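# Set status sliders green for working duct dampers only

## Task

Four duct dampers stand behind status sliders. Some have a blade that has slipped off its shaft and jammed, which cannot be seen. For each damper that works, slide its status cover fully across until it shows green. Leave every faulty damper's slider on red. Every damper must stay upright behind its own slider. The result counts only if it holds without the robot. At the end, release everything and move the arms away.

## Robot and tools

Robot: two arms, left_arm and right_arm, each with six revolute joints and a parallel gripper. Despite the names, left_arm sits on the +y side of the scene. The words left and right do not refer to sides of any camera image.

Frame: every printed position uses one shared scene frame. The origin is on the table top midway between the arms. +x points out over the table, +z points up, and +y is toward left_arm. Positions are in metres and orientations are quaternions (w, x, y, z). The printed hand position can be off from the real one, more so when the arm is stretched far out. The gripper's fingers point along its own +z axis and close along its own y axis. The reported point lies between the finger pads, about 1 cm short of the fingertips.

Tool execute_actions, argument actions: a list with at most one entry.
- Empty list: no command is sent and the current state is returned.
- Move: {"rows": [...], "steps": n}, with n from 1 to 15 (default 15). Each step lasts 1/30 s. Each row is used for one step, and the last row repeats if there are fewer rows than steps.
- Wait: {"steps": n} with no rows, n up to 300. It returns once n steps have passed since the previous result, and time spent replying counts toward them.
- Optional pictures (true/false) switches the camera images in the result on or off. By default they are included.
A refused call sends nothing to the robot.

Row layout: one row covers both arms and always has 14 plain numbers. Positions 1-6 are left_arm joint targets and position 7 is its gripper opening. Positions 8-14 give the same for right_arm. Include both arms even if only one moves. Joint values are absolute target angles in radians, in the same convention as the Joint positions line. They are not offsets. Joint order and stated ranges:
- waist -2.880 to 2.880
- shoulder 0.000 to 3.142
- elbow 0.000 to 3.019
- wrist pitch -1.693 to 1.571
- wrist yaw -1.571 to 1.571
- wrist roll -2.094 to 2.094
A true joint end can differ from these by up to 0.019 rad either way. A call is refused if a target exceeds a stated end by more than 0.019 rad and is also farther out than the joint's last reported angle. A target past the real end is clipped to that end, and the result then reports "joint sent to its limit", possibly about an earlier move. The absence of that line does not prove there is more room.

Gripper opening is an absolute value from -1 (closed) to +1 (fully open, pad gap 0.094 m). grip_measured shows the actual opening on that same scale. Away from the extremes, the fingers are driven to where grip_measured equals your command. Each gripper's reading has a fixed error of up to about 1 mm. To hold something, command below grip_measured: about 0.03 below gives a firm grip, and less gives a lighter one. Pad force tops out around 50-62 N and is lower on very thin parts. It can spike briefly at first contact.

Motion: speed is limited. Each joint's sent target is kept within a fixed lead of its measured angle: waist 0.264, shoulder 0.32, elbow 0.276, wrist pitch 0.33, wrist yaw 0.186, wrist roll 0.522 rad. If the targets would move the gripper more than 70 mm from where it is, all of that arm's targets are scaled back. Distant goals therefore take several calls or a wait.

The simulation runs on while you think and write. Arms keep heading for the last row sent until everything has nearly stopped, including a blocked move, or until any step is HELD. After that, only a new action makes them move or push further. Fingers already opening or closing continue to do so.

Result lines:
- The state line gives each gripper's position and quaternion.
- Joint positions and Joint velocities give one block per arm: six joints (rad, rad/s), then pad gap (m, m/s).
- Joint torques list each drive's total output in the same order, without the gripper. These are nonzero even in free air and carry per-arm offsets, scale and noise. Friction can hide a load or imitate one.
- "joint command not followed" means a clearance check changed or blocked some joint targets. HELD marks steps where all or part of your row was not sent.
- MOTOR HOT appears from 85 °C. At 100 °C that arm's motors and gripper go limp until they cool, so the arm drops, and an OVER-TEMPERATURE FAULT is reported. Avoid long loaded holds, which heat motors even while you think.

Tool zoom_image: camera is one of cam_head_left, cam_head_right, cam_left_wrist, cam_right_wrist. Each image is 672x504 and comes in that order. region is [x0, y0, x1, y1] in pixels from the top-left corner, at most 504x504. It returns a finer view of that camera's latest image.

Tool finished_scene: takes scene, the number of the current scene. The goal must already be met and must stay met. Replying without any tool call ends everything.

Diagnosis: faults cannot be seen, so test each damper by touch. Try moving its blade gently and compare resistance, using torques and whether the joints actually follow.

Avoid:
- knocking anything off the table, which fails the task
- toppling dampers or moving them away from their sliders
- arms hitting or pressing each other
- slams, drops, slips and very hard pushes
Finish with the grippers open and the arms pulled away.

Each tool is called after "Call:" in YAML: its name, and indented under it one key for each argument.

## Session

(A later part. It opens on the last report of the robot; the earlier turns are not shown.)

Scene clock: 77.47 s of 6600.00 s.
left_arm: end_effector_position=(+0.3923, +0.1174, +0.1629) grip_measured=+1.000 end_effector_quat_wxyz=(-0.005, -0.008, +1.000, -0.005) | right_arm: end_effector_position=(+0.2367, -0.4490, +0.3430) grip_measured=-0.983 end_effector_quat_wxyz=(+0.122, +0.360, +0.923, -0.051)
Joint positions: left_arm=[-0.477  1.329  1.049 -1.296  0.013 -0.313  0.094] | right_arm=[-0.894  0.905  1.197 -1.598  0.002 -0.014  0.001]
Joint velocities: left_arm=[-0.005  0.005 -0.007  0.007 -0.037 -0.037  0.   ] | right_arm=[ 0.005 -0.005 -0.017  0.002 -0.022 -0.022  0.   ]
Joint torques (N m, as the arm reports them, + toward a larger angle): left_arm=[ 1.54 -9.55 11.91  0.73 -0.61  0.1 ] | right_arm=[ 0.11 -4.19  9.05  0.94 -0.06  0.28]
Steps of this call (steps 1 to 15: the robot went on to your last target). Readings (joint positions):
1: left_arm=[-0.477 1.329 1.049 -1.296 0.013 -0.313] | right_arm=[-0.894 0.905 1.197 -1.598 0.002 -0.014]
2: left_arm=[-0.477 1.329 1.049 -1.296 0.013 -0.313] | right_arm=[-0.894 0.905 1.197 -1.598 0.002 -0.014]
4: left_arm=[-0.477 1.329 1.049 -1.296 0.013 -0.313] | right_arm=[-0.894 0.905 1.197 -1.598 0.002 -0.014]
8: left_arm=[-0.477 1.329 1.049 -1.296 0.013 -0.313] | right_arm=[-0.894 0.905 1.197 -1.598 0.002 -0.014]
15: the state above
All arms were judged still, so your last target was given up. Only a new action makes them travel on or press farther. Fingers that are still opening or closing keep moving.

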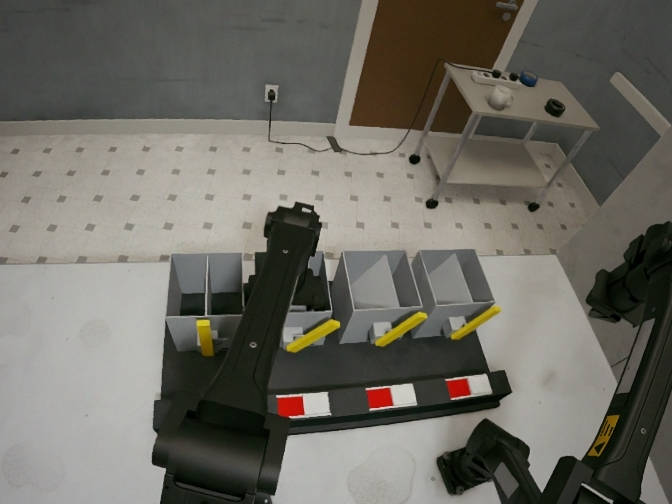

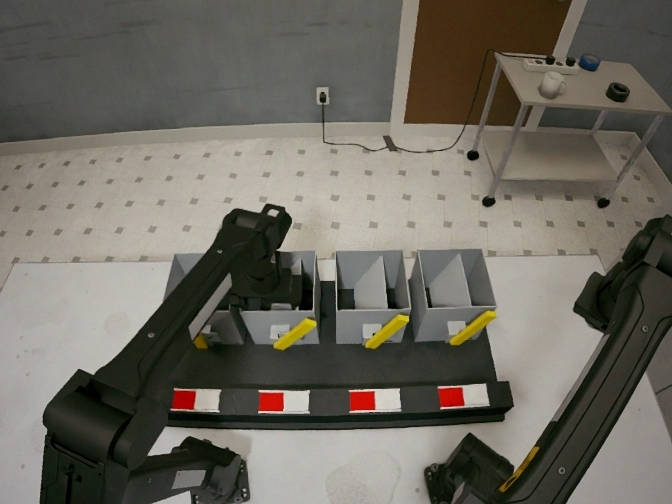

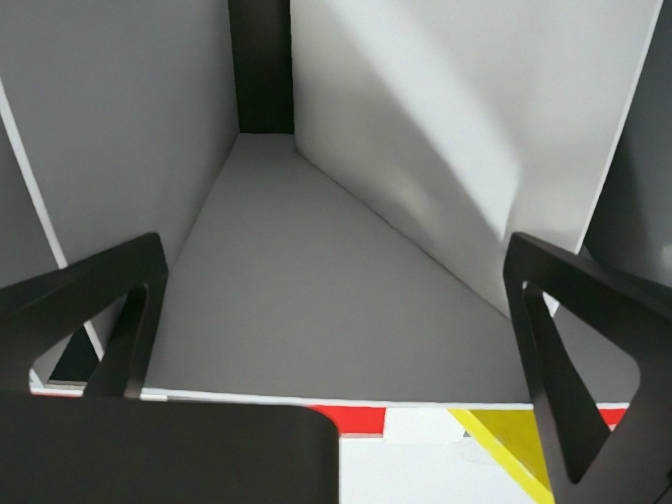

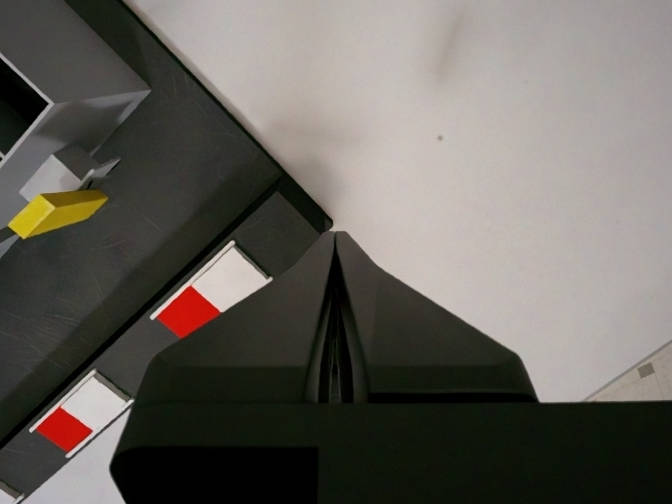

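Call:
execute_actions:
  actions:
    - {"rows":[[-0.47,1.326,1.074,-1.293,0,-0.31,-1,-0.9,0.9,1.2,-1.6,0,0,-1],[-0.47,1.326,1.074,-1.293,0,-0.31,-1,-0.9,0.9,1.2,-1.6,0,0,-1],[-0.47,1.326,1.074,-1.293,0,-0.31,-1,-0.9,0.9,1.2,-1.6,0,0,-1],[-0.47,1.326,1.074,-1.293,0,-0.31,-1,-0.9,0.9,1.2,-1.6,0,0,-1],[-0.47,1.326,1.074,-1.293,0,-0.31,-1,-0.9,0.9,1.2,-1.6,0,0,-1],[-0.47,1.31,1.2,-1.44,0,-0.31,-1,-0.9,0.9,1.2,-1.6,0,0,-1],[-0.47,1.31,1.2,-1.44,0,-0.31,-1,-0.9,0.9,1.2,-1.6,0,0,-1],[-0.47,1.28,1.35,-1.606,0,-0.31,-1,-0.9,0.9,1.2,-1.6,0,0,-1]],"steps":15}
  pictures: false

Call:
execute_actions:
  actions:
    - {"rows":[[0.078,1.27,1.34,-1.61,0,0.23,-1,-0.9,0.9,1.2,-1.6,0,0,-1]],"steps":15}
  pictures: false

Call:
execute_actions:
  actions:
    - {"rows":[[0.078,1.285,1.24,-1.5,0,0.23,-1,-0.9,0.9,1.2,-1.6,0,0,-1]],"steps":15}

Scene clock: 87.97 s of 6600.00 s.
left_arm: end_effector_position=(+0.3981, +0.1178, +0.2814) grip_measured=-0.993 end_effector_quat_wxyz=(+0.012, -0.008, +1.000, -0.005) | right_arm: end_effector_position=(+0.2367, -0.4490, +0.3430) grip_measured=-0.983 end_effector_quat_wxyz=(+0.122, +0.360, +0.923, -0.051)
Joint positions: left_arm=[-0.476  1.284  1.321 -1.582  0.003 -0.313  0.   ] | right_arm=[-0.894  0.905  1.197 -1.598  0.002 -0.014  0.001]
Joint velocities: left_arm=[-0.005 -0.386  0.364 -0.134  0.022  0.007  0.   ] | right_arm=[-0.005  0.005 -0.002 -0.007 -0.095 -0.037  0.001]
Joint torques (N m, as the arm reports them, + toward a larger angle): left_arm=[ 0.73 -8.31 10.6  -0.08 -0.17  0.07] | right_arm=[ 0.11 -4.17  9.04  0.95 -0.06  0.28]
Steps of this call (steps 1 to 90: nothing new was sent; then 7.00 s passed at rest; steps 91 to 105: all 15 steps of this action). Readings (joint positions):
91: left_arm=[-0.477 1.329 1.049 -1.296 0.009 -0.313] | right_arm=[-0.894 0.905 1.197 -1.598 0.002 -0.014]
92: left_arm=[-0.477 1.329 1.049 -1.296 0.006 -0.313] | right_arm=[-0.894 0.905 1.197 -1.598 0.002 -0.014]
94: left_arm=[-0.476 1.329 1.049 -1.296 0.003 -0.313] | right_arm=[-0.894 0.905 1.197 -1.598 0.002 -0.014]
98: left_arm=[-0.476 1.332 1.109 -1.412 0.003 -0.313] | right_arm=[-0.894 0.905 1.197 -1.598 0.002 -0.014]
105: the state above

Scene clock: 88.47 s of 6600.00 s.
left_arm: end_effector_position=(+0.3944, +0.3313, +0.2886) grip_measured=-0.993 end_effector_quat_wxyz=(+0.014, -0.054, +0.998, +0.006) | right_arm: end_effector_position=(+0.2367, -0.4490, +0.3430) grip_measured=-0.983 end_effector_quat_wxyz=(+0.122, +0.360, +0.923, -0.051)
Joint positions: left_arm=[ 0.113  1.271  1.329 -1.599 -0.005  0.185  0.   ] | right_arm=[-0.894  0.905  1.197 -1.598  0.002 -0.014  0.001]
Joint velocities: left_arm=[-0.366 -0.015  0.012 -0.042 -0.007  0.198 -0.001] | right_arm=[-0.005 -0.005  0.022 -0.017 -0.037 -0.022  0.   ]
Joint torques (N m, as the arm reports them, + toward a larger angle): left_arm=[ 0.1  -9.45 10.89  0.44  0.1   0.15] | right_arm=[ 0.09 -4.15  9.05  0.94 -0.06  0.28]
Steps of this call (steps 1 to 15: all 15 steps of this action). Readings (joint positions):
1: left_arm=[-0.461 1.271 1.328 -1.584 0.008 -0.251] | right_arm=[-0.894 0.905 1.197 -1.598 0.002 -0.014]
2: left_arm=[-0.427 1.260 1.329 -1.586 0.010 -0.182] | right_arm=[-0.894 0.905 1.197 -1.598 0.002 -0.014]
4: left_arm=[-0.314 1.249 1.329 -1.591 0.009 -0.073] | right_arm=[-0.894 0.905 1.197 -1.598 0.002 -0.014]
8: left_arm=[-0.035 1.260 1.329 -1.591 0.004 0.072] | right_arm=[-0.894 0.905 1.197 -1.598 0.002 -0.014]
15: the state above

Scene clock: 88.97 s of 6600.00 s.
left_arm: end_effector_position=(+0.3977, +0.3174, +0.2454) grip_measured=-0.993 end_effector_quat_wxyz=(+0.001, -0.019, +1.000, +0.001) | right_arm: end_effector_position=(+0.2367, -0.4490, +0.3430) grip_measured=-0.983 end_effector_quat_wxyz=(+0.122, +0.360, +0.923, -0.051)
Joint positions: left_arm=[ 0.075  1.287  1.23  -1.511 -0.001  0.217  0.   ] | right_arm=[-0.894  0.905  1.197 -1.598  0.002 -0.014  0.001]
Joint velocities: left_arm=[-0.005 -0.015  0.007  0.002 -0.037 -0.022 -0.001] | right_arm=[-0.005 -0.005  0.002 -0.002 -0.022 -0.022  0.   ]
Joint torques (N m, as the arm reports them, + toward a larger angle): left_arm=[ 1.53 -9.36 10.8   0.85  0.01  0.23] | right_arm=[ 0.1  -4.18  9.05  0.95 -0.06  0.28]
Steps of this call (steps 1 to 15: all 15 steps of this action). Readings (joint positions):
1: left_arm=[0.101 1.270 1.317 -1.579 -0.004 0.192] | right_arm=[-0.894 0.905 1.197 -1.598 0.002 -0.014]
2: left_arm=[0.090 1.265 1.296 -1.550 -0.002 0.197] | right_arm=[-0.894 0.905 1.197 -1.598 0.002 -0.014]
4: left_arm=[0.077 1.267 1.257 -1.523 -0.001 0.205] | right_arm=[-0.894 0.905 1.197 -1.598 0.002 -0.014]
8: left_arm=[0.075 1.285 1.230 -1.515 -0.001 0.213] | right_arm=[-0.894 0.905 1.197 -1.598 0.002 -0.014]
15: the state above

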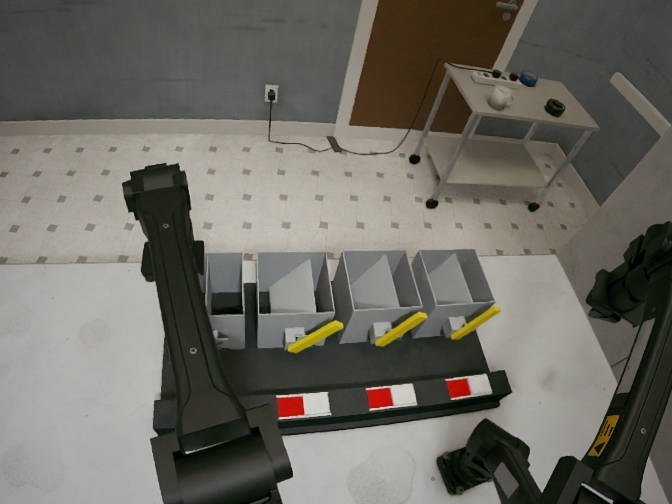

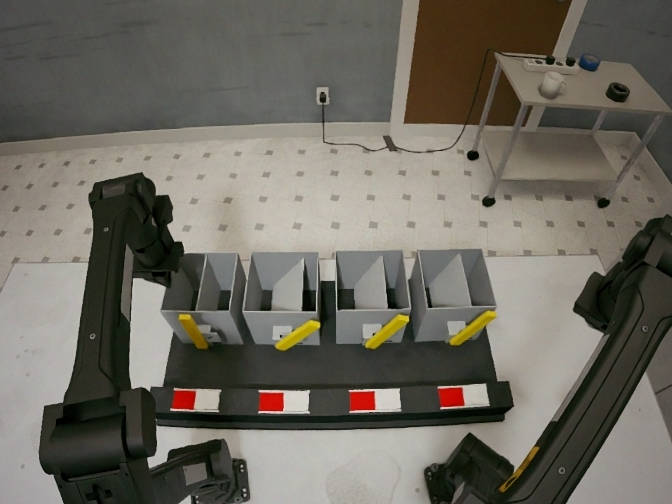

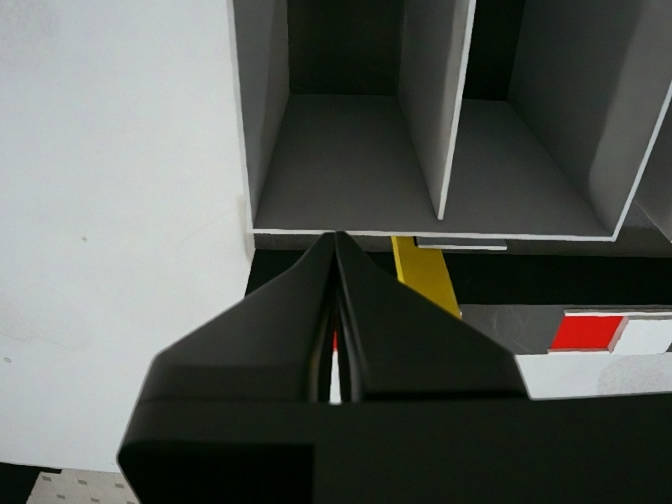

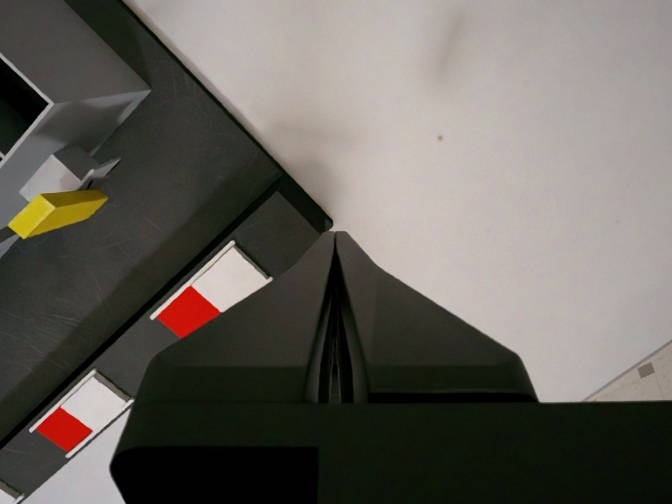

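Call:
execute_actions:
  actions:
    - {"rows":[[0.062,1.29,1.2,-1.45,0,0.23,-1,-0.9,0.9,1.2,-1.6,0,0,-1],[0.062,1.295,1.15,-1.4,0,0.23,-1,-0.9,0.9,1.2,-1.6,0,0,-1],[0.062,1.3,1.1,-1.35,0,0.23,-1,-0.9,0.9,1.2,-1.6,0,0,-1],[0.062,1.306,1.057,-1.296,0,0.23,-1,-0.9,0.9,1.2,-1.6,0,0,-1]],"steps":15}
  pictures: false

Call:
execute_actions:
  actions:
    - {"rows":[[0.062,1.306,1.057,-1.296,0,0.23,1,-0.9,0.9,1.2,-1.6,0,0,-1]],"steps":15}
  pictures: false

Call:
execute_actions:
  actions:
    - {"steps":15}

Scene clock: 100.13 s of 6600.00 s.
left_arm: end_effector_position=(+0.3910, +0.3134, +0.1641) grip_measured=-0.993 end_effector_quat_wxyz=(-0.006, -0.015, +1.000, -0.001) | right_arm: end_effector_position=(+0.2367, -0.4490, +0.3430) grip_measured=-0.983 end_effector_quat_wxyz=(+0.122, +0.360, +0.923, -0.051)
Joint positions: left_arm=[ 0.069  1.313  1.037 -1.307 -0.001  0.218  0.   ] | right_arm=[-0.894  0.905  1.197 -1.598  0.002 -0.014  0.001]
Joint velocities: left_arm=[-0.015 -0.015 -0.012  0.002 -0.066 -0.11   0.   ] | right_arm=[-0.005 -0.015  0.007 -0.007 -0.037 -0.022 -0.   ]
Joint torques (N m, as the arm reports them, + toward a larger angle): left_arm=[  0.71 -10.53  11.22   0.64   0.02   0.19] | right_arm=[ 0.15 -4.2   9.05  0.95 -0.06  0.28]
Steps of this call (steps 1 to 15: the robot went on to your last target; steps 16 to 90: nothing new was sent; then 7.67 s passed at rest; steps 91 to 105: all 15 steps of this action). Readings (joint positions):
91: left_arm=[0.075 1.286 1.226 -1.501 -0.001 0.218] | right_arm=[-0.894 0.905 1.197 -1.598 0.002 -0.014]
92: left_arm=[0.074 1.284 1.212 -1.473 -0.001 0.218] | right_arm=[-0.894 0.905 1.197 -1.598 0.002 -0.014]
94: left_arm=[0.072 1.277 1.152 -1.389 -0.001 0.218] | right_arm=[-0.894 0.905 1.197 -1.598 0.002 -0.014]
98: left_arm=[0.069 1.300 1.047 -1.321 -0.001 0.218] | right_arm=[-0.894 0.905 1.197 -1.598 0.002 -0.014]
105: the state above

Scene clock: 100.63 s of 6600.00 s.
left_arm: end_effector_position=(+0.3928, +0.3049, +0.1656) grip_measured=+1.000 end_effector_quat_wxyz=(-0.003, -0.004, +1.000, -0.007) | right_arm: end_effector_position=(+0.2367, -0.4490, +0.3430) grip_measured=-0.983 end_effector_quat_wxyz=(+0.122, +0.360, +0.923, -0.051)
Joint positions: left_arm=[ 0.051  1.309  1.037 -1.308  0.012  0.223  0.094] | right_arm=[-0.894  0.905  1.197 -1.598  0.002 -0.014  0.001]
Joint velocities: left_arm=[-0.005  0.005 -0.007 -0.002 -0.037 -0.051  0.   ] | right_arm=[ 0.005 -0.024 -0.037 -0.012 -0.022  0.007 -0.001]
Joint torques (N m, as the arm reports them, + toward a larger angle): left_arm=[ 2.29 -9.03 11.29  1.05 -0.6   0.12] | right_arm=[ 0.12 -4.15  9.05  0.95 -0.06  0.29]
Steps of this call (steps 1 to 15: all 15 steps of this action). Readings (joint positions):
1: left_arm=[0.069 1.313 1.037 -1.307 -0.001 0.218] | right_arm=[-0.894 0.905 1.197 -1.598 0.002 -0.014]
2: left_arm=[0.069 1.312 1.037 -1.307 -0.001 0.218] | right_arm=[-0.894 0.905 1.197 -1.598 0.002 -0.014]
4: left_arm=[0.069 1.312 1.037 -1.307 -0.001 0.218] | right_arm=[-0.894 0.905 1.197 -1.598 0.002 -0.014]
8: left_arm=[0.058 1.310 1.037 -1.308 0.009 0.222] | right_arm=[-0.894 0.905 1.197 -1.598 0.002 -0.014]
15: the state above

Scene clock: 101.13 s of 6600.00 s.
left_arm: end_effector_position=(+0.3928, +0.3049, +0.1656) grip_measured=+1.000 end_effector_quat_wxyz=(-0.003, -0.004, +1.000, -0.007) | right_arm: end_effector_position=(+0.2367, -0.4490, +0.3430) grip_measured=-0.983 end_effector_quat_wxyz=(+0.122, +0.360, +0.923, -0.051)
Joint positions: left_arm=[ 0.051  1.309  1.037 -1.308  0.012  0.223  0.094] | right_arm=[-0.894  0.905  1.197 -1.598  0.002 -0.014  0.001]
Joint velocities: left_arm=[-0.005 -0.015 -0.002 -0.007 -0.066  0.022  0.   ] | right_arm=[-0.015 -0.005  0.012  0.002  0.081  0.007 -0.   ]
Joint torques (N m, as the arm reports them, + toward a larger angle): left_arm=[  2.03 -10.09  11.34   0.87  -0.6    0.15] | right_arm=[ 0.12 -4.18  9.06  0.95 -0.06  0.29]
Steps of this call (steps 1 to 15: the robot went on to your last target). Readings (joint positions):
1: left_arm=[0.051 1.309 1.037 -1.308 0.012 0.223] | right_arm=[-0.894 0.905 1.197 -1.598 0.002 -0.014]
2: left_arm=[0.051 1.309 1.037 -1.308 0.012 0.223] | right_arm=[-0.894 0.905 1.197 -1.598 0.002 -0.014]
4: left_arm=[0.051 1.309 1.037 -1.308 0.012 0.223] | right_arm=[-0.894 0.905 1.197 -1.598 0.002 -0.014]
8: left_arm=[0.051 1.309 1.037 -1.308 0.012 0.223] | right_arm=[-0.894 0.905 1.197 -1.598 0.002 -0.014]
15: the state above
All arms were judged still, so your last target was given up. Only a new action makes them travel on or press farther. Fingers that are still opening or closing keep moving.

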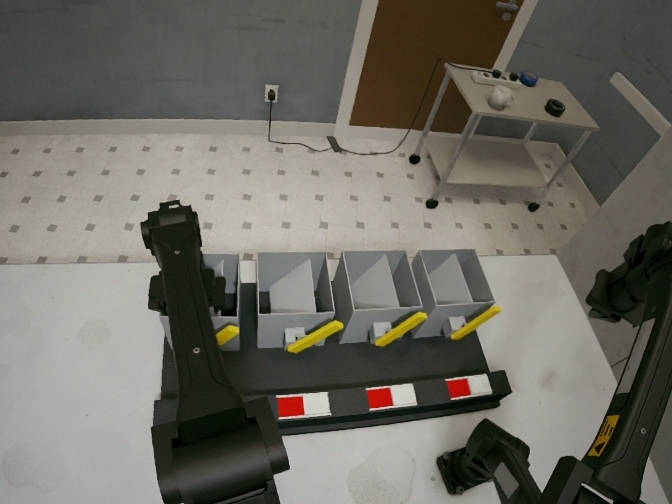

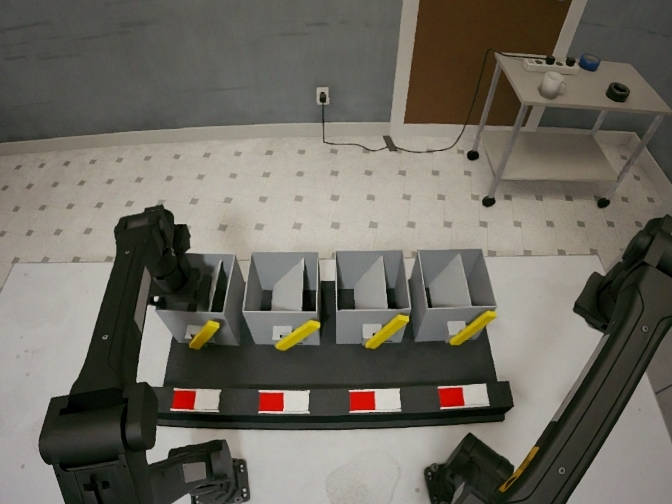

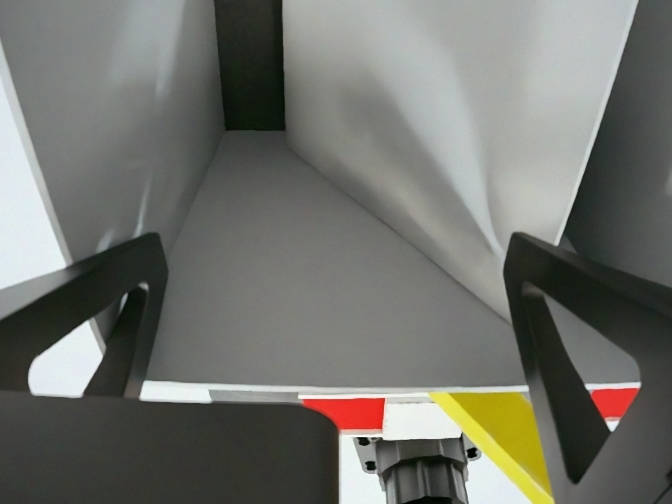

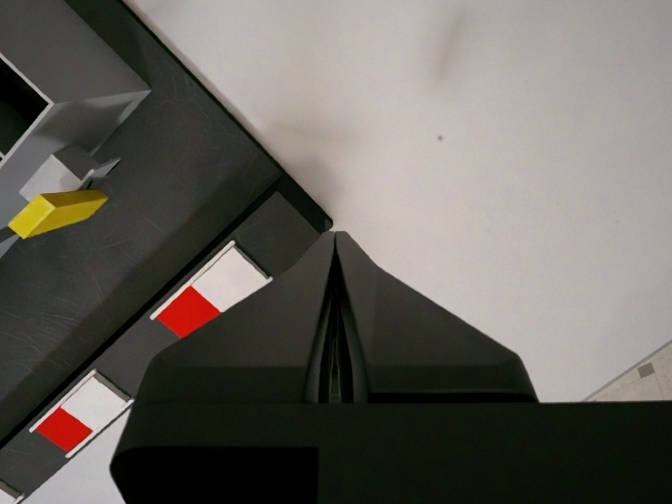

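Call:
execute_actions:
  actions:
    - {"rows":[[0.06,1.306,1.057,-1.296,0,0.23,-1,-0.9,0.9,1.2,-1.6,0,0,-1],[0.06,1.306,1.057,-1.296,0,0.23,-1,-0.7,0.9,1.2,-1.6,0,0,-1],[0.06,1.306,1.057,-1.296,0,0.23,-1,-0.5,0.9,1.2,-1.6,0,0,-1],[0.06,1.306,1.057,-1.296,0,0.23,-1,-0.3,0.9,1.2,-1.6,0,0.27,-1],[0.06,1.306,1.057,-1.296,0,0.23,-1,-0.1,0.9,1.2,-1.6,0,0.27,-1],[0.06,1.29,1.2,-1.45,0,0.23,-1,0.136,0.9,1.2,-1.6,0,0.27,-1],[0.06,1.29,1.2,-1.45,0,0.23,-1,0.136,0.9,1.2,-1.6,0,0.27,-1],[0.06,1.26,1.35,-1.606,0,0.23,-1,0.136,0.9,1.2,-1.6,0,0.27,-1]],"steps":15}
  pictures: false

Call:
execute_actions:
  actions:
    - {"rows":[[0.6,1.0,1.25,-1.6,0,0,-1,0.136,1.28,1.34,-1.6,0,0.27,-1]],"steps":15}
  pictures: false

Call:
execute_actions:
  actions:
    - {"rows":[[0.6,1.0,1.25,-1.6,0,0,-1,0.136,1.29,1.28,-1.54,0,0.27,-1]],"steps":15}

Scene clock: 112.23 s of 6600.00 s.
left_arm: end_effector_position=(+0.4018, +0.3095, +0.2881) grip_measured=-0.993 end_effector_quat_wxyz=(+0.023, -0.005, +1.000, +0.004) | right_arm: end_effector_position=(+0.2987, -0.1780, +0.3425) grip_measured=-0.983 end_effector_quat_wxyz=(+0.125, -0.039, +0.991, +0.038)
Joint positions: left_arm=[ 0.053  1.265  1.321 -1.582  0.003  0.223  0.   ] | right_arm=[ 0.175  0.907  1.197 -1.598 -0.006  0.233  0.001]
Joint velocities: left_arm=[-0.005 -0.386  0.359 -0.134 -0.022 -0.051  0.001] | right_arm=[ 0.132 -0.015 -0.022 -0.012 -0.066  0.183  0.   ]
Joint torques (N m, as the arm reports them, + toward a larger angle): left_arm=[ 1.94 -7.54 10.57  0.13 -0.17  0.16] | right_arm=[-4.23 -3.66  8.99  0.75  0.4   0.33]
Steps of this call (steps 1 to 90: nothing new was sent; then 7.60 s passed at rest; steps 91 to 105: all 15 steps of this action). Readings (joint positions):
91: left_arm=[0.051 1.309 1.037 -1.308 0.009 0.223] | right_arm=[-0.894 0.905 1.197 -1.598 0.002 -0.014]
92: left_arm=[0.052 1.309 1.037 -1.307 0.005 0.223] | right_arm=[-0.875 0.905 1.197 -1.598 0.009 -0.012]
94: left_arm=[0.053 1.309 1.037 -1.307 0.003 0.223] | right_arm=[-0.738 0.905 1.197 -1.598 0.009 0.034]
98: left_arm=[0.053 1.313 1.103 -1.421 0.003 0.223] | right_arm=[-0.344 0.906 1.197 -1.598 0.002 0.166]
105: the state above

Scene clock: 112.73 s of 6600.00 s.
left_arm: end_effector_position=(+0.2531, +0.4387, +0.3500) grip_measured=-0.993 end_effector_quat_wxyz=(+0.117, -0.375, +0.918, +0.053) | right_arm: end_effector_position=(+0.3942, -0.1614, +0.2619) grip_measured=-0.983 end_effector_quat_wxyz=(-0.023, -0.011, +1.000, -0.005)
Joint positions: left_arm=[ 0.619  0.977  1.256 -1.591 -0.004  0.023  0.   ] | right_arm=[ 0.14   1.33   1.312 -1.599 -0.002  0.254  0.001]
Joint velocities: left_arm=[-0.278  0.132 -0.046 -0.007  0.095 -0.022  0.   ] | right_arm=[-0.015 -0.386 -0.012 -0.002 -0.007  0.037  0.   ]
Joint torques (N m, as the arm reports them, + toward a larger angle): left_arm=[ 0.93 -3.13  9.77  0.85  0.02 -0.07] | right_arm=[ -0.11 -12.7   10.73   0.44   0.18   0.28]
Steps of this call (steps 1 to 15: all 15 steps of this action). Readings (joint positions):
1: left_arm=[0.064 1.241 1.323 -1.580 0.007 0.207] | right_arm=[0.174 0.922 1.203 -1.602 -0.006 0.235]
2: left_arm=[0.090 1.211 1.309 -1.579 0.008 0.187] | right_arm=[0.169 0.951 1.223 -1.608 -0.006 0.237]
4: left_arm=[0.184 1.136 1.279 -1.579 0.008 0.149] | right_arm=[0.158 1.048 1.269 -1.608 -0.004 0.240]
8: left_arm=[0.481 1.011 1.259 -1.584 0.003 0.079] | right_arm=[0.143 1.265 1.312 -1.600 -0.002 0.248]
15: the state above

Scene clock: 113.23 s of 6600.00 s.
left_arm: end_effector_position=(+0.2590, +0.4374, +0.3407) grip_measured=-0.993 end_effector_quat_wxyz=(+0.105, -0.373, +0.921, +0.045) | right_arm: end_effector_position=(+0.3924, -0.1619, +0.2693) grip_measured=-0.983 end_effector_quat_wxyz=(+0.011, -0.011, +1.000, +0.004)
Joint positions: left_arm=[ 0.603  0.998  1.248 -1.591 -0.002  0.012  0.   ] | right_arm=[ 0.14   1.28   1.286 -1.553 -0.002  0.255  0.001]
Joint velocities: left_arm=[ 0.005  0.005 -0.017 -0.007 -0.007  0.037 -0.   ] | right_arm=[ 0.015 -0.005 -0.007 -0.007 -0.037  0.022 -0.   ]
Joint torques (N m, as the arm reports them, + toward a larger angle): left_arm=[ 0.77 -5.37 10.48  0.66  0.01 -0.04] | right_arm=[ 0.26 -8.86  8.34  1.04  0.19  0.28]
Steps of this call (steps 1 to 15: all 15 steps of this action). Readings (joint positions):
1: left_arm=[0.611 0.982 1.255 -1.591 -0.002 0.022] | right_arm=[0.140 1.317 1.309 -1.589 -0.002 0.254]
2: left_arm=[0.606 0.986 1.253 -1.591 -0.002 0.020] | right_arm=[0.140 1.302 1.303 -1.574 -0.002 0.255]
4: left_arm=[0.603 0.994 1.250 -1.591 -0.002 0.017] | right_arm=[0.140 1.282 1.295 -1.561 -0.002 0.255]
8: left_arm=[0.603 0.998 1.248 -1.591 -0.002 0.014] | right_arm=[0.140 1.278 1.291 -1.554 -0.002 0.255]
15: the state above

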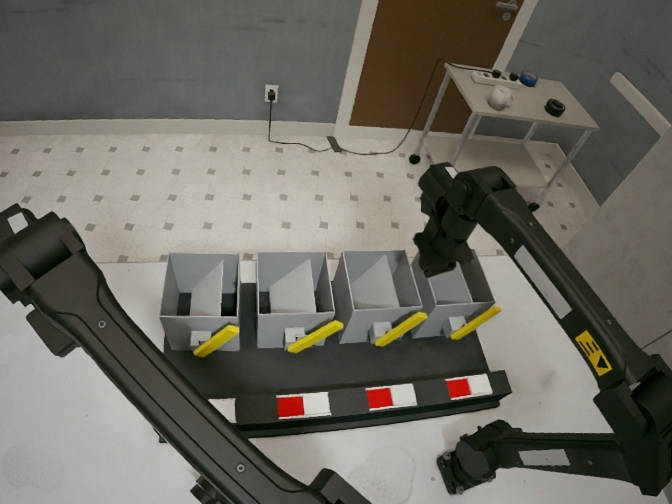

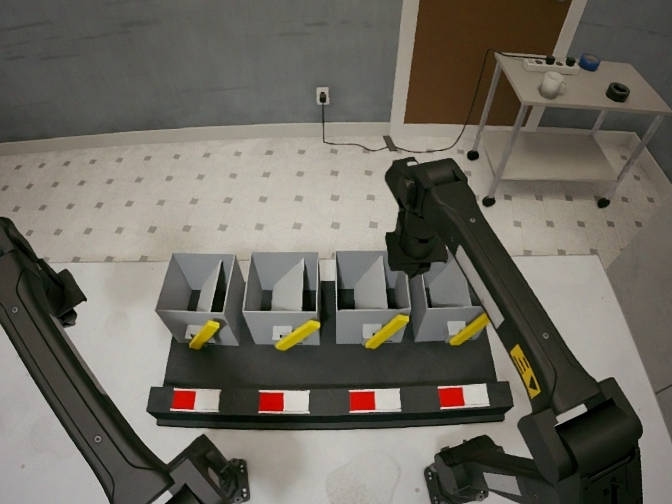

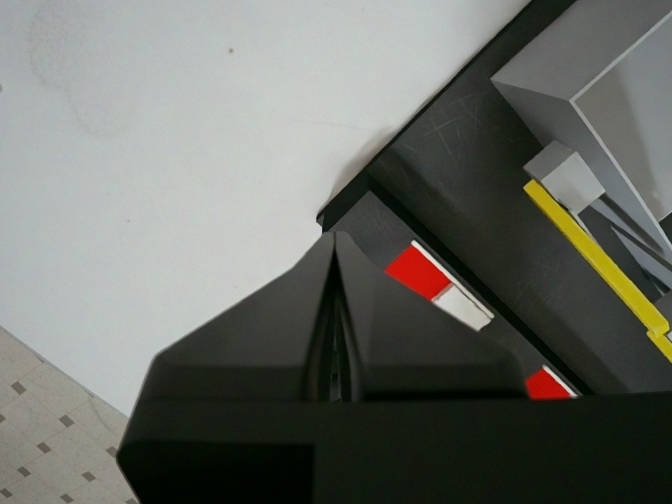

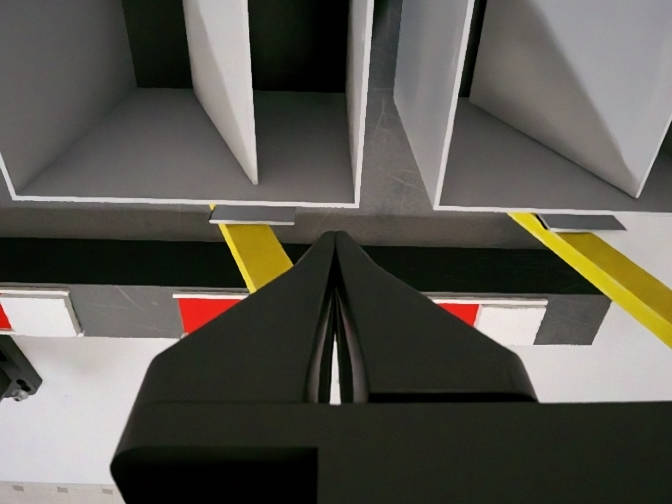

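Call:
execute_actions:
  actions:
    - {"rows":[[0.6,1.0,1.25,-1.6,0,0,-1,0.175,1.29,1.28,-1.54,0,0.3,-1],[0.6,1.0,1.25,-1.6,0,0,-1,0.175,1.29,1.28,-1.54,0,0.3,-1],[0.6,1.0,1.25,-1.6,0,0,-1,0.175,1.29,1.28,-1.54,0,0.3,-1],[0.6,1.0,1.25,-1.6,0,0,-1,0.175,1.29,1.28,-1.54,0,0.3,-1],[0.6,1.0,1.25,-1.6,0,0,-1,0.175,1.3,1.22,-1.47,0,0.3,-1],[0.6,1.0,1.25,-1.6,0,0,-1,0.175,1.31,1.17,-1.41,0,0.3,-1],[0.6,1.0,1.25,-1.6,0,0,-1,0.175,1.32,1.13,-1.36,0,0.3,-1]],"steps":15}

Scene clock: 120.53 s of 6600.00 s.
left_arm: end_effector_position=(+0.2590, +0.4374, +0.3407) grip_measured=-0.993 end_effector_quat_wxyz=(+0.105, -0.373, +0.921, +0.045) | right_arm: end_effector_position=(+0.3907, -0.1498, +0.1862) grip_measured=-0.983 end_effector_quat_wxyz=(-0.010, -0.013, +1.000, -0.003)
Joint positions: left_arm=[ 0.603  0.998  1.248 -1.591 -0.002  0.012  0.   ] | right_arm=[ 0.174  1.337  1.119 -1.374 -0.001  0.285  0.001]
Joint velocities: left_arm=[ 0.005  0.005 -0.002 -0.002  0.022 -0.007  0.002] | right_arm=[ 0.005  0.005 -0.007  0.085 -0.037 -0.007  0.001]
Joint torques (N m, as the arm reports them, + toward a larger angle): left_arm=[ 1.09 -4.68 10.49  0.49 -0.01 -0.08] | right_arm=[  0.49 -11.73   9.12   0.88   0.13   0.3 ]
Steps of this call (steps 1 to 15: the robot went on to your last target; steps 16 to 90: nothing new was sent; then 3.80 s passed at rest; steps 91 to 105: all 15 steps of this action). Readings (joint positions):
91: left_arm=[0.603 0.998 1.248 -1.591 -0.002 0.012] | right_arm=[0.143 1.280 1.286 -1.553 -0.001 0.261]
92: left_arm=[0.603 0.998 1.248 -1.591 -0.002 0.012] | right_arm=[0.148 1.280 1.286 -1.553 -0.001 0.266]
94: left_arm=[0.603 0.998 1.248 -1.591 -0.002 0.012] | right_arm=[0.161 1.280 1.286 -1.553 -0.001 0.273]
98: left_arm=[0.603 0.998 1.248 -1.591 -0.002 0.012] | right_arm=[0.174 1.278 1.194 -1.418 -0.001 0.280]
105: the state above

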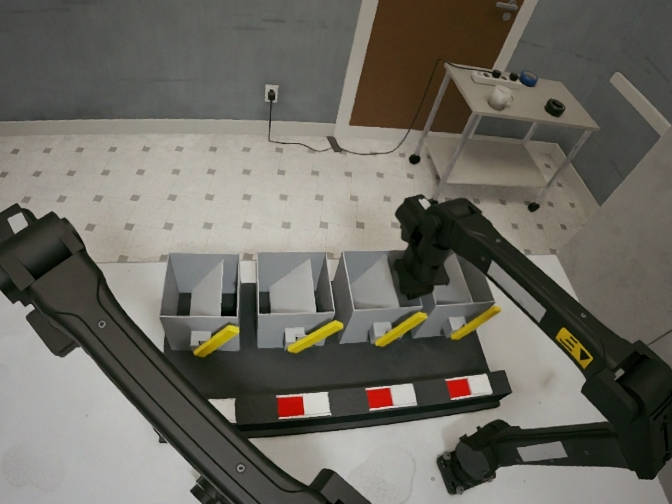

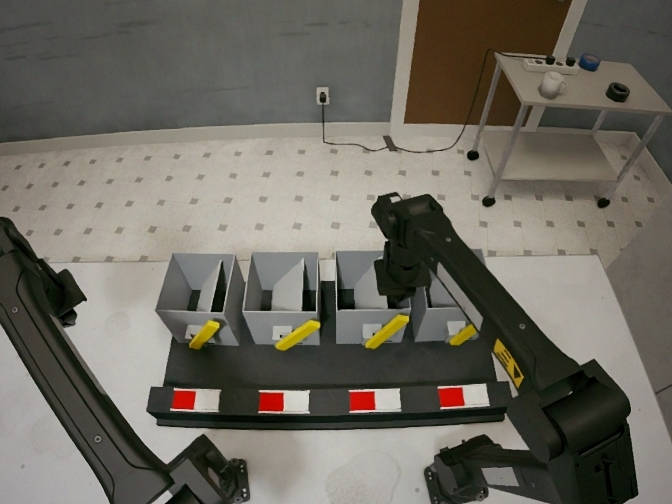

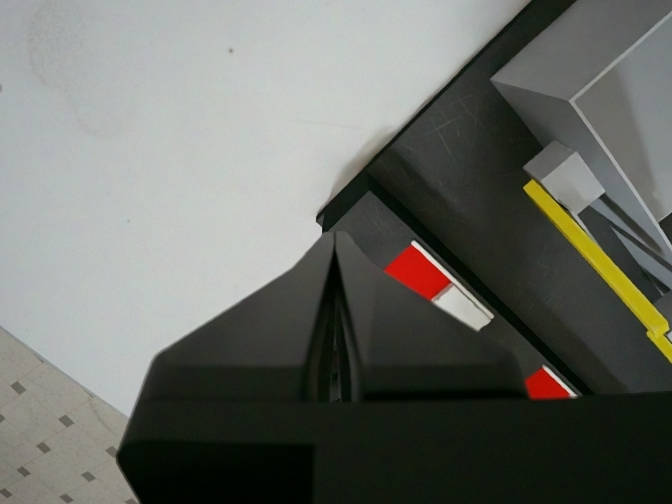

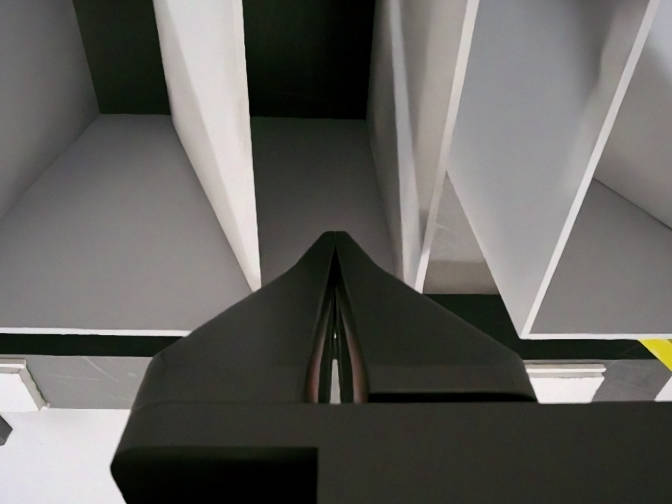

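Centred. Descend and spread.

Call:
execute_actions:
  actions:
    - {"rows":[[0.6,1.0,1.25,-1.6,0,0,-1,0.175,1.322,1.1,-1.33,0,0.3,-1],[0.6,1.0,1.25,-1.6,0,0,-1,0.175,1.322,1.1,-1.33,0,0.3,-1],[0.6,1.0,1.25,-1.6,0,0,-1,0.175,1.326,1.065,-1.29,0,0.3,-1],[0.6,1.0,1.25,-1.6,0,0,-1,0.175,1.326,1.065,-1.29,0,0.3,-1],[0.6,1.0,1.25,-1.6,0,0,-1,0.175,1.326,1.065,-1.29,0,0.3,-1],[0.6,1.0,1.25,-1.6,0,0,-1,0.175,1.326,1.065,-1.29,0,0.3,-1],[0.6,1.0,1.25,-1.6,0,0,-1,0.175,1.326,1.065,-1.29,0,0.3,-1],[0.6,1.0,1.25,-1.6,0,0,-1,0.175,1.326,1.065,-1.29,0,0.3,0.3]],"steps":15}
  pictures: false

Call:
execute_actions:
  actions:
    - {"steps":20}

Scene clock: 128.57 s of 6600.00 s.
left_arm: end_effector_position=(+0.2590, +0.4374, +0.3407) grip_measured=-0.993 end_effector_quat_wxyz=(+0.105, -0.373, +0.921, +0.045) | right_arm: end_effector_position=(+0.3893, -0.1513, +0.1713) grip_measured=-0.247 end_effector_quat_wxyz=(+0.005, -0.009, +1.000, -0.003)
Joint positions: left_arm=[ 0.603  0.998  1.248 -1.591 -0.002  0.012  0.   ] | right_arm=[ 0.175  1.323  1.065 -1.305  0.008  0.294  0.035]
Joint velocities: left_arm=[ 0.005 -0.015 -0.002  0.002  0.037 -0.037  0.001] | right_arm=[-0.005 -0.005  0.012 -0.002 -0.066 -0.051 -0.   ]
Joint torques (N m, as the arm reports them, + toward a larger angle): left_arm=[ 0.61 -4.43 10.31  0.37  0.06 -0.11] | right_arm=[ 0.49 -9.93  8.42  1.24 -0.29  0.2 ]
Steps of this call (steps 1 to 15: the robot went on to your last target; steps 16 to 90: nothing new was sent; then 4.53 s passed at rest; steps 91 to 105: all 15 steps of this action). Readings (joint positions):
91: left_arm=[0.603 0.998 1.248 -1.591 -0.002 0.012] | right_arm=[0.174 1.329 1.117 -1.365 -0.001 0.286]
92: left_arm=[0.603 0.998 1.248 -1.591 -0.002 0.012] | right_arm=[0.174 1.328 1.114 -1.356 -0.001 0.286]
94: left_arm=[0.603 0.998 1.248 -1.591 -0.002 0.012] | right_arm=[0.174 1.326 1.096 -1.323 -0.001 0.286]
98: left_arm=[0.603 0.998 1.248 -1.591 -0.002 0.012] | right_arm=[0.174 1.326 1.067 -1.306 -0.001 0.286]
105: the state above

Scene clock: 129.23 s of 6600.00 s.
left_arm: end_effector_position=(+0.2590, +0.4374, +0.3407) grip_measured=-0.993 end_effector_quat_wxyz=(+0.105, -0.373, +0.921, +0.045) | right_arm: end_effector_position=(+0.3893, -0.1513, +0.1713) grip_measured=-0.247 end_effector_quat_wxyz=(+0.005, -0.009, +1.000, -0.003)
Joint positions: left_arm=[ 0.603  0.998  1.248 -1.591 -0.002  0.012  0.   ] | right_arm=[ 0.175  1.323  1.065 -1.305  0.008  0.294  0.035]
Joint velocities: left_arm=[ 0.015 -0.015  0.007 -0.002  0.007  0.007 -0.001] | right_arm=[-0.005 -0.005 -0.007 -0.012 -0.081 -0.022 -0.001]
Joint torques (N m, as the arm reports them, + toward a larger angle): left_arm=[ 0.48 -4.11 10.32  0.49  0.02 -0.08] | right_arm=[ 0.51 -9.68  8.43  1.07 -0.29  0.2 ]
Steps of this call (steps 1 to 15: the robot went on to your last target; steps 16 to 20: nothing new was sent). Readings (joint positions):
1: left_arm=[0.603 0.998 1.248 -1.591 -0.002 0.012] | right_arm=[0.175 1.323 1.065 -1.305 0.008 0.294]
2: left_arm=[0.603 0.998 1.248 -1.591 -0.002 0.012] | right_arm=[0.175 1.323 1.065 -1.305 0.008 0.294]
4: left_arm=[0.603 0.998 1.248 -1.591 -0.002 0.012] | right_arm=[0.175 1.323 1.065 -1.305 0.008 0.294]
8: left_arm=[0.603 0.998 1.248 -1.591 -0.002 0.012] | right_arm=[0.175 1.323 1.065 -1.305 0.008 0.294]
20: the state above
All arms were judged still, so your last target was given up. Only a new action makes them travel on or press farther. Fingers that are still opening or closing keep moving.

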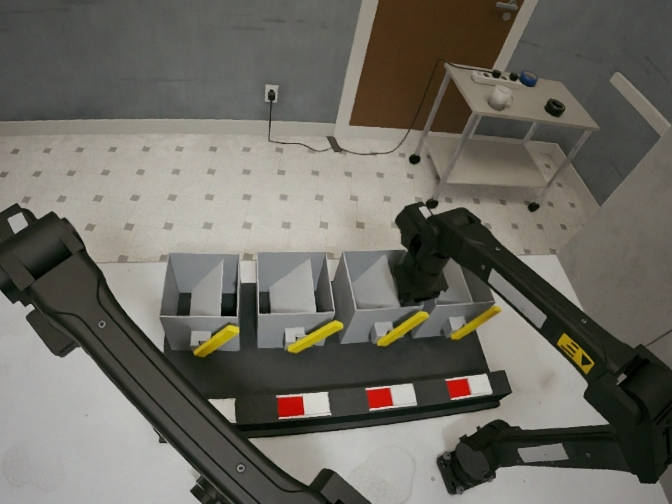

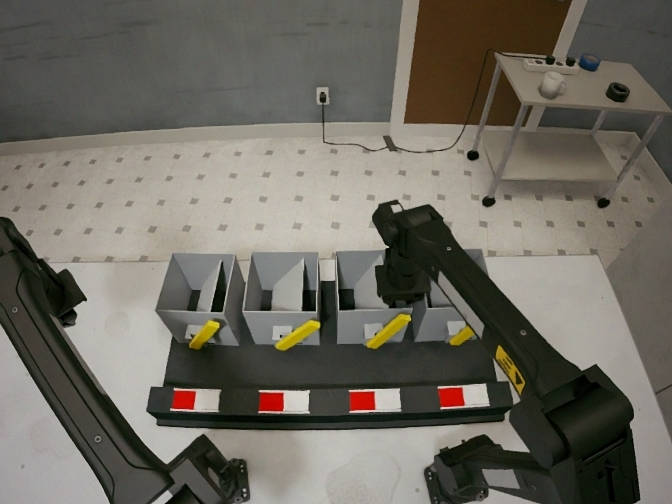

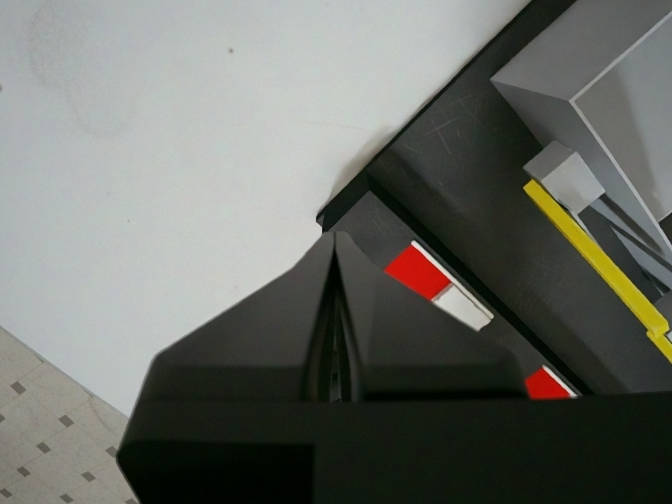

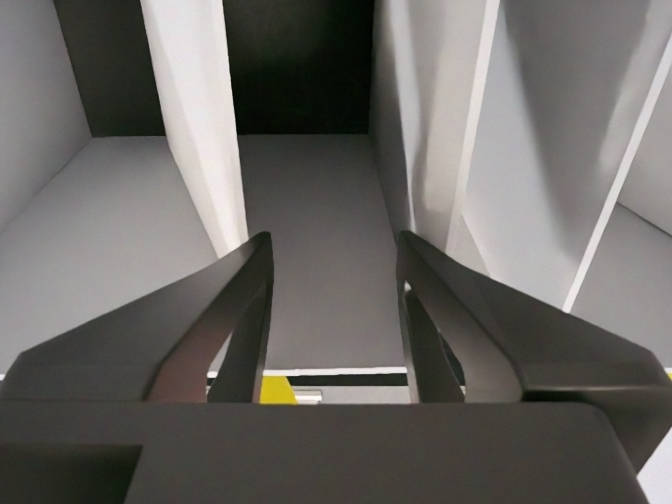

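Call:
execute_actions:
  actions:
    - {"rows":[[0.6,1.0,1.25,-1.6,0,0,-1,0.175,1.326,1.065,-1.29,0,0.3,-1],[0.6,1.0,1.25,-1.6,0,0,-1,0.175,1.326,1.065,-1.29,0,0.3,-1],[0.6,1.0,1.25,-1.6,0,0,-1,0.175,1.326,1.065,-1.29,0,0.3,-1],[0.6,1.0,1.25,-1.6,0,0,-1,0.175,1.326,1.065,-1.29,0,0.3,-1],[0.6,1.0,1.25,-1.6,0,0,-1,0.175,1.326,1.065,-1.29,0,0.3,-1],[0.6,1.0,1.25,-1.6,0,0,-1,0.175,1.31,1.2,-1.44,0,0.3,-1],[0.6,1.0,1.25,-1.6,0,0,-1,0.175,1.31,1.2,-1.44,0,0.3,-1],[0.6,1.0,1.25,-1.6,0,0,-1,0.175,1.27,1.35,-1.606,0,0.3,-1]],"steps":15}
  pictures: false

Call:
execute_actions:
  actions:
    - {"rows":[[0.6,1.0,1.25,-1.6,0,0,-1,-0.347,1.26,1.33,-1.61,0,-0.21,-1]],"steps":15}
  pictures: false

Call:
execute_actions:
  actions:
    - {"rows":[[0.6,1.0,1.25,-1.6,0,0,-1,-0.347,1.26,1.33,-1.61,0,-0.21,-1],[0.6,1.0,1.25,-1.6,0,0,-1,-0.347,1.26,1.33,-1.61,0,-0.21,-1],[0.6,1.0,1.25,-1.6,0,0,-1,-0.347,1.26,1.33,-1.61,0,-0.21,-1],[0.6,1.0,1.25,-1.6,0,0,-1,-0.347,1.275,1.18,-1.46,0,-0.21,-1]],"steps":15}

Scene clock: 145.27 s of 6600.00 s.
left_arm: end_effector_position=(+0.2590, +0.4374, +0.3407) grip_measured=-0.993 end_effector_quat_wxyz=(+0.105, -0.373, +0.921, +0.045) | right_arm: end_effector_position=(+0.3854, -0.1516, +0.2728) grip_measured=-0.983 end_effector_quat_wxyz=(+0.002, -0.009, +1.000, -0.001)
Joint positions: left_arm=[ 0.603  0.998  1.248 -1.591 -0.002  0.012  0.   ] | right_arm=[ 0.175  1.284  1.298 -1.583  0.003  0.294  0.001]
Joint velocities: left_arm=[-0.005 -0.005 -0.002  0.007 -0.007  0.022 -0.   ] | right_arm=[-0.005 -0.327  0.471 -0.154 -0.007 -0.007 -0.   ]
Joint torques (N m, as the arm reports them, + toward a larger angle): left_arm=[ 0.59 -4.26 10.41  0.64 -0.01 -0.08] | right_arm=[ 0.56 -8.8  10.3   0.15 -0.03  0.2 ]
Steps of this call (steps 1 to 90: nothing new was sent; then 12.53 s passed at rest; steps 91 to 105: all 15 steps of this action). Readings (joint positions):
91: left_arm=[0.603 0.998 1.248 -1.591 -0.002 0.012] | right_arm=[0.175 1.323 1.065 -1.304 0.006 0.294]
92: left_arm=[0.603 0.998 1.248 -1.591 -0.002 0.012] | right_arm=[0.175 1.323 1.065 -1.304 0.004 0.294]
94: left_arm=[0.603 0.998 1.248 -1.591 -0.002 0.012] | right_arm=[0.175 1.323 1.065 -1.303 0.003 0.294]
98: left_arm=[0.603 0.998 1.248 -1.591 -0.002 0.012] | right_arm=[0.175 1.325 1.111 -1.412 0.003 0.294]
105: the state above

Scene clock: 145.77 s of 6600.00 s.
left_arm: end_effector_position=(+0.2590, +0.4374, +0.3407) grip_measured=-0.993 end_effector_quat_wxyz=(+0.105, -0.373, +0.921, +0.045) | right_arm: end_effector_position=(+0.3876, -0.3462, +0.2846) grip_measured=-0.983 end_effector_quat_wxyz=(+0.009, +0.035, +0.999, -0.004)
Joint positions: left_arm=[ 0.603  0.998  1.248 -1.591 -0.002  0.012  0.   ] | right_arm=[-0.372  1.261  1.31  -1.599  0.003 -0.166  0.001]
Joint velocities: left_arm=[-0.015 -0.024 -0.002  0.012 -0.022 -0.007 -0.   ] | right_arm=[ 0.337 -0.005 -0.012 -0.007  0.007 -0.168  0.   ]
Joint torques (N m, as the arm reports them, + toward a larger angle): left_arm=[ 0.46 -4.31 10.45  0.47 -0.03 -0.1 ] | right_arm=[ 0.85 -9.29 10.21  0.29 -0.02  0.01]
Steps of this call (steps 1 to 15: all 15 steps of this action). Readings (joint positions):
1: left_arm=[0.603 0.998 1.248 -1.591 -0.002 0.012] | right_arm=[0.160 1.272 1.308 -1.584 -0.005 0.235]
2: left_arm=[0.603 0.998 1.248 -1.591 -0.002 0.012] | right_arm=[0.125 1.260 1.310 -1.585 -0.007 0.172]
4: left_arm=[0.603 0.998 1.248 -1.591 -0.002 0.012] | right_arm=[0.010 1.249 1.310 -1.590 -0.007 0.071]
8: left_arm=[0.603 0.998 1.248 -1.591 -0.002 0.012] | right_arm=[-0.270 1.255 1.310 -1.590 -0.001 -0.065]
15: the state above

Scene clock: 146.27 s of 6600.00 s.
left_arm: end_effector_position=(+0.2590, +0.4374, +0.3407) grip_measured=-0.993 end_effector_quat_wxyz=(+0.105, -0.373, +0.921, +0.045) | right_arm: end_effector_position=(+0.3885, -0.3361, +0.2249) grip_measured=-0.983 end_effector_quat_wxyz=(-0.006, +0.007, +1.000, +0.001)
Joint positions: left_arm=[ 0.603  0.998  1.248 -1.591 -0.002  0.012  0.   ] | right_arm=[-0.344  1.283  1.172 -1.472  0.001 -0.195  0.001]
Joint velocities: left_arm=[ 0.005 -0.015  0.007  0.007 -0.022  0.037 -0.001] | right_arm=[ 0.015 -0.024  0.012  0.027 -0.037 -0.007 -0.   ]
Joint torques (N m, as the arm reports them, + toward a larger angle): left_arm=[ 1.11 -4.57 10.6   0.58  0.01 -0.04] | right_arm=[ 0.87 -9.77  9.33  0.98 -0.03 -0.01]
Steps of this call (steps 1 to 15: all 15 steps of this action). Readings (joint positions):
1: left_arm=[0.603 0.998 1.248 -1.591 -0.002 0.012] | right_arm=[-0.361 1.261 1.310 -1.599 0.002 -0.172]
2: left_arm=[0.603 0.998 1.248 -1.591 -0.002 0.012] | right_arm=[-0.352 1.261 1.310 -1.599 0.002 -0.177]
4: left_arm=[0.603 0.998 1.248 -1.591 -0.002 0.012] | right_arm=[-0.345 1.259 1.292 -1.571 0.001 -0.184]
8: left_arm=[0.603 0.998 1.248 -1.591 -0.002 0.012] | right_arm=[-0.344 1.259 1.190 -1.484 0.001 -0.191]
15: the state above

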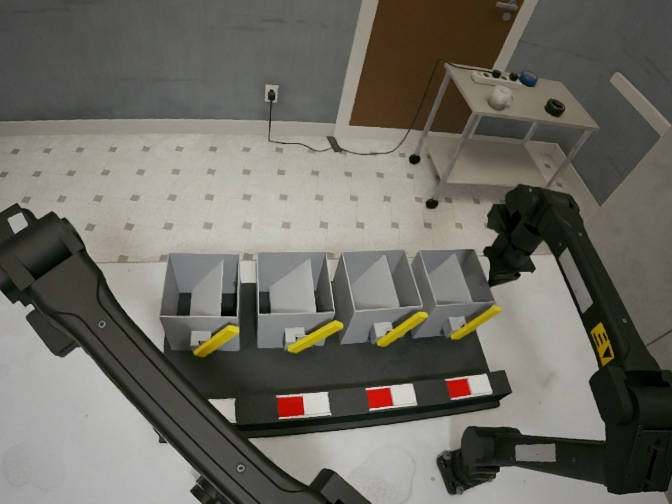

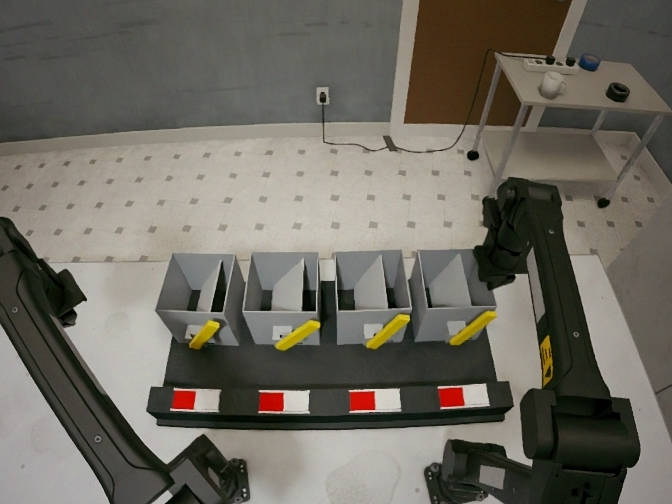

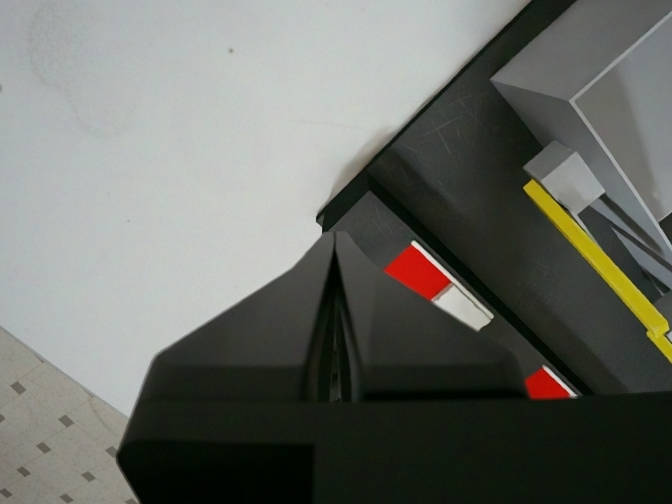

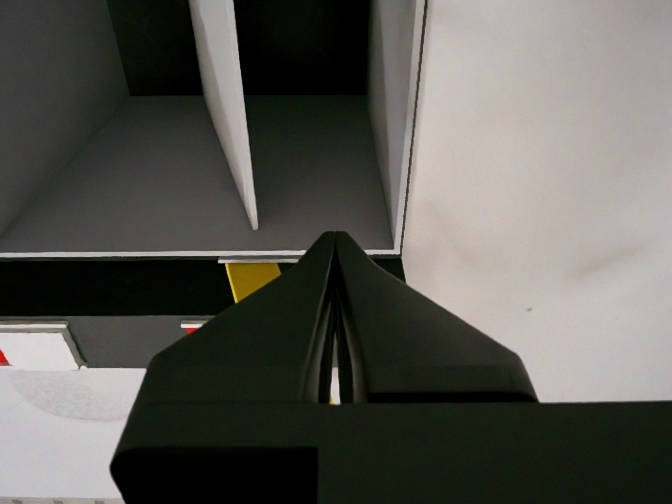

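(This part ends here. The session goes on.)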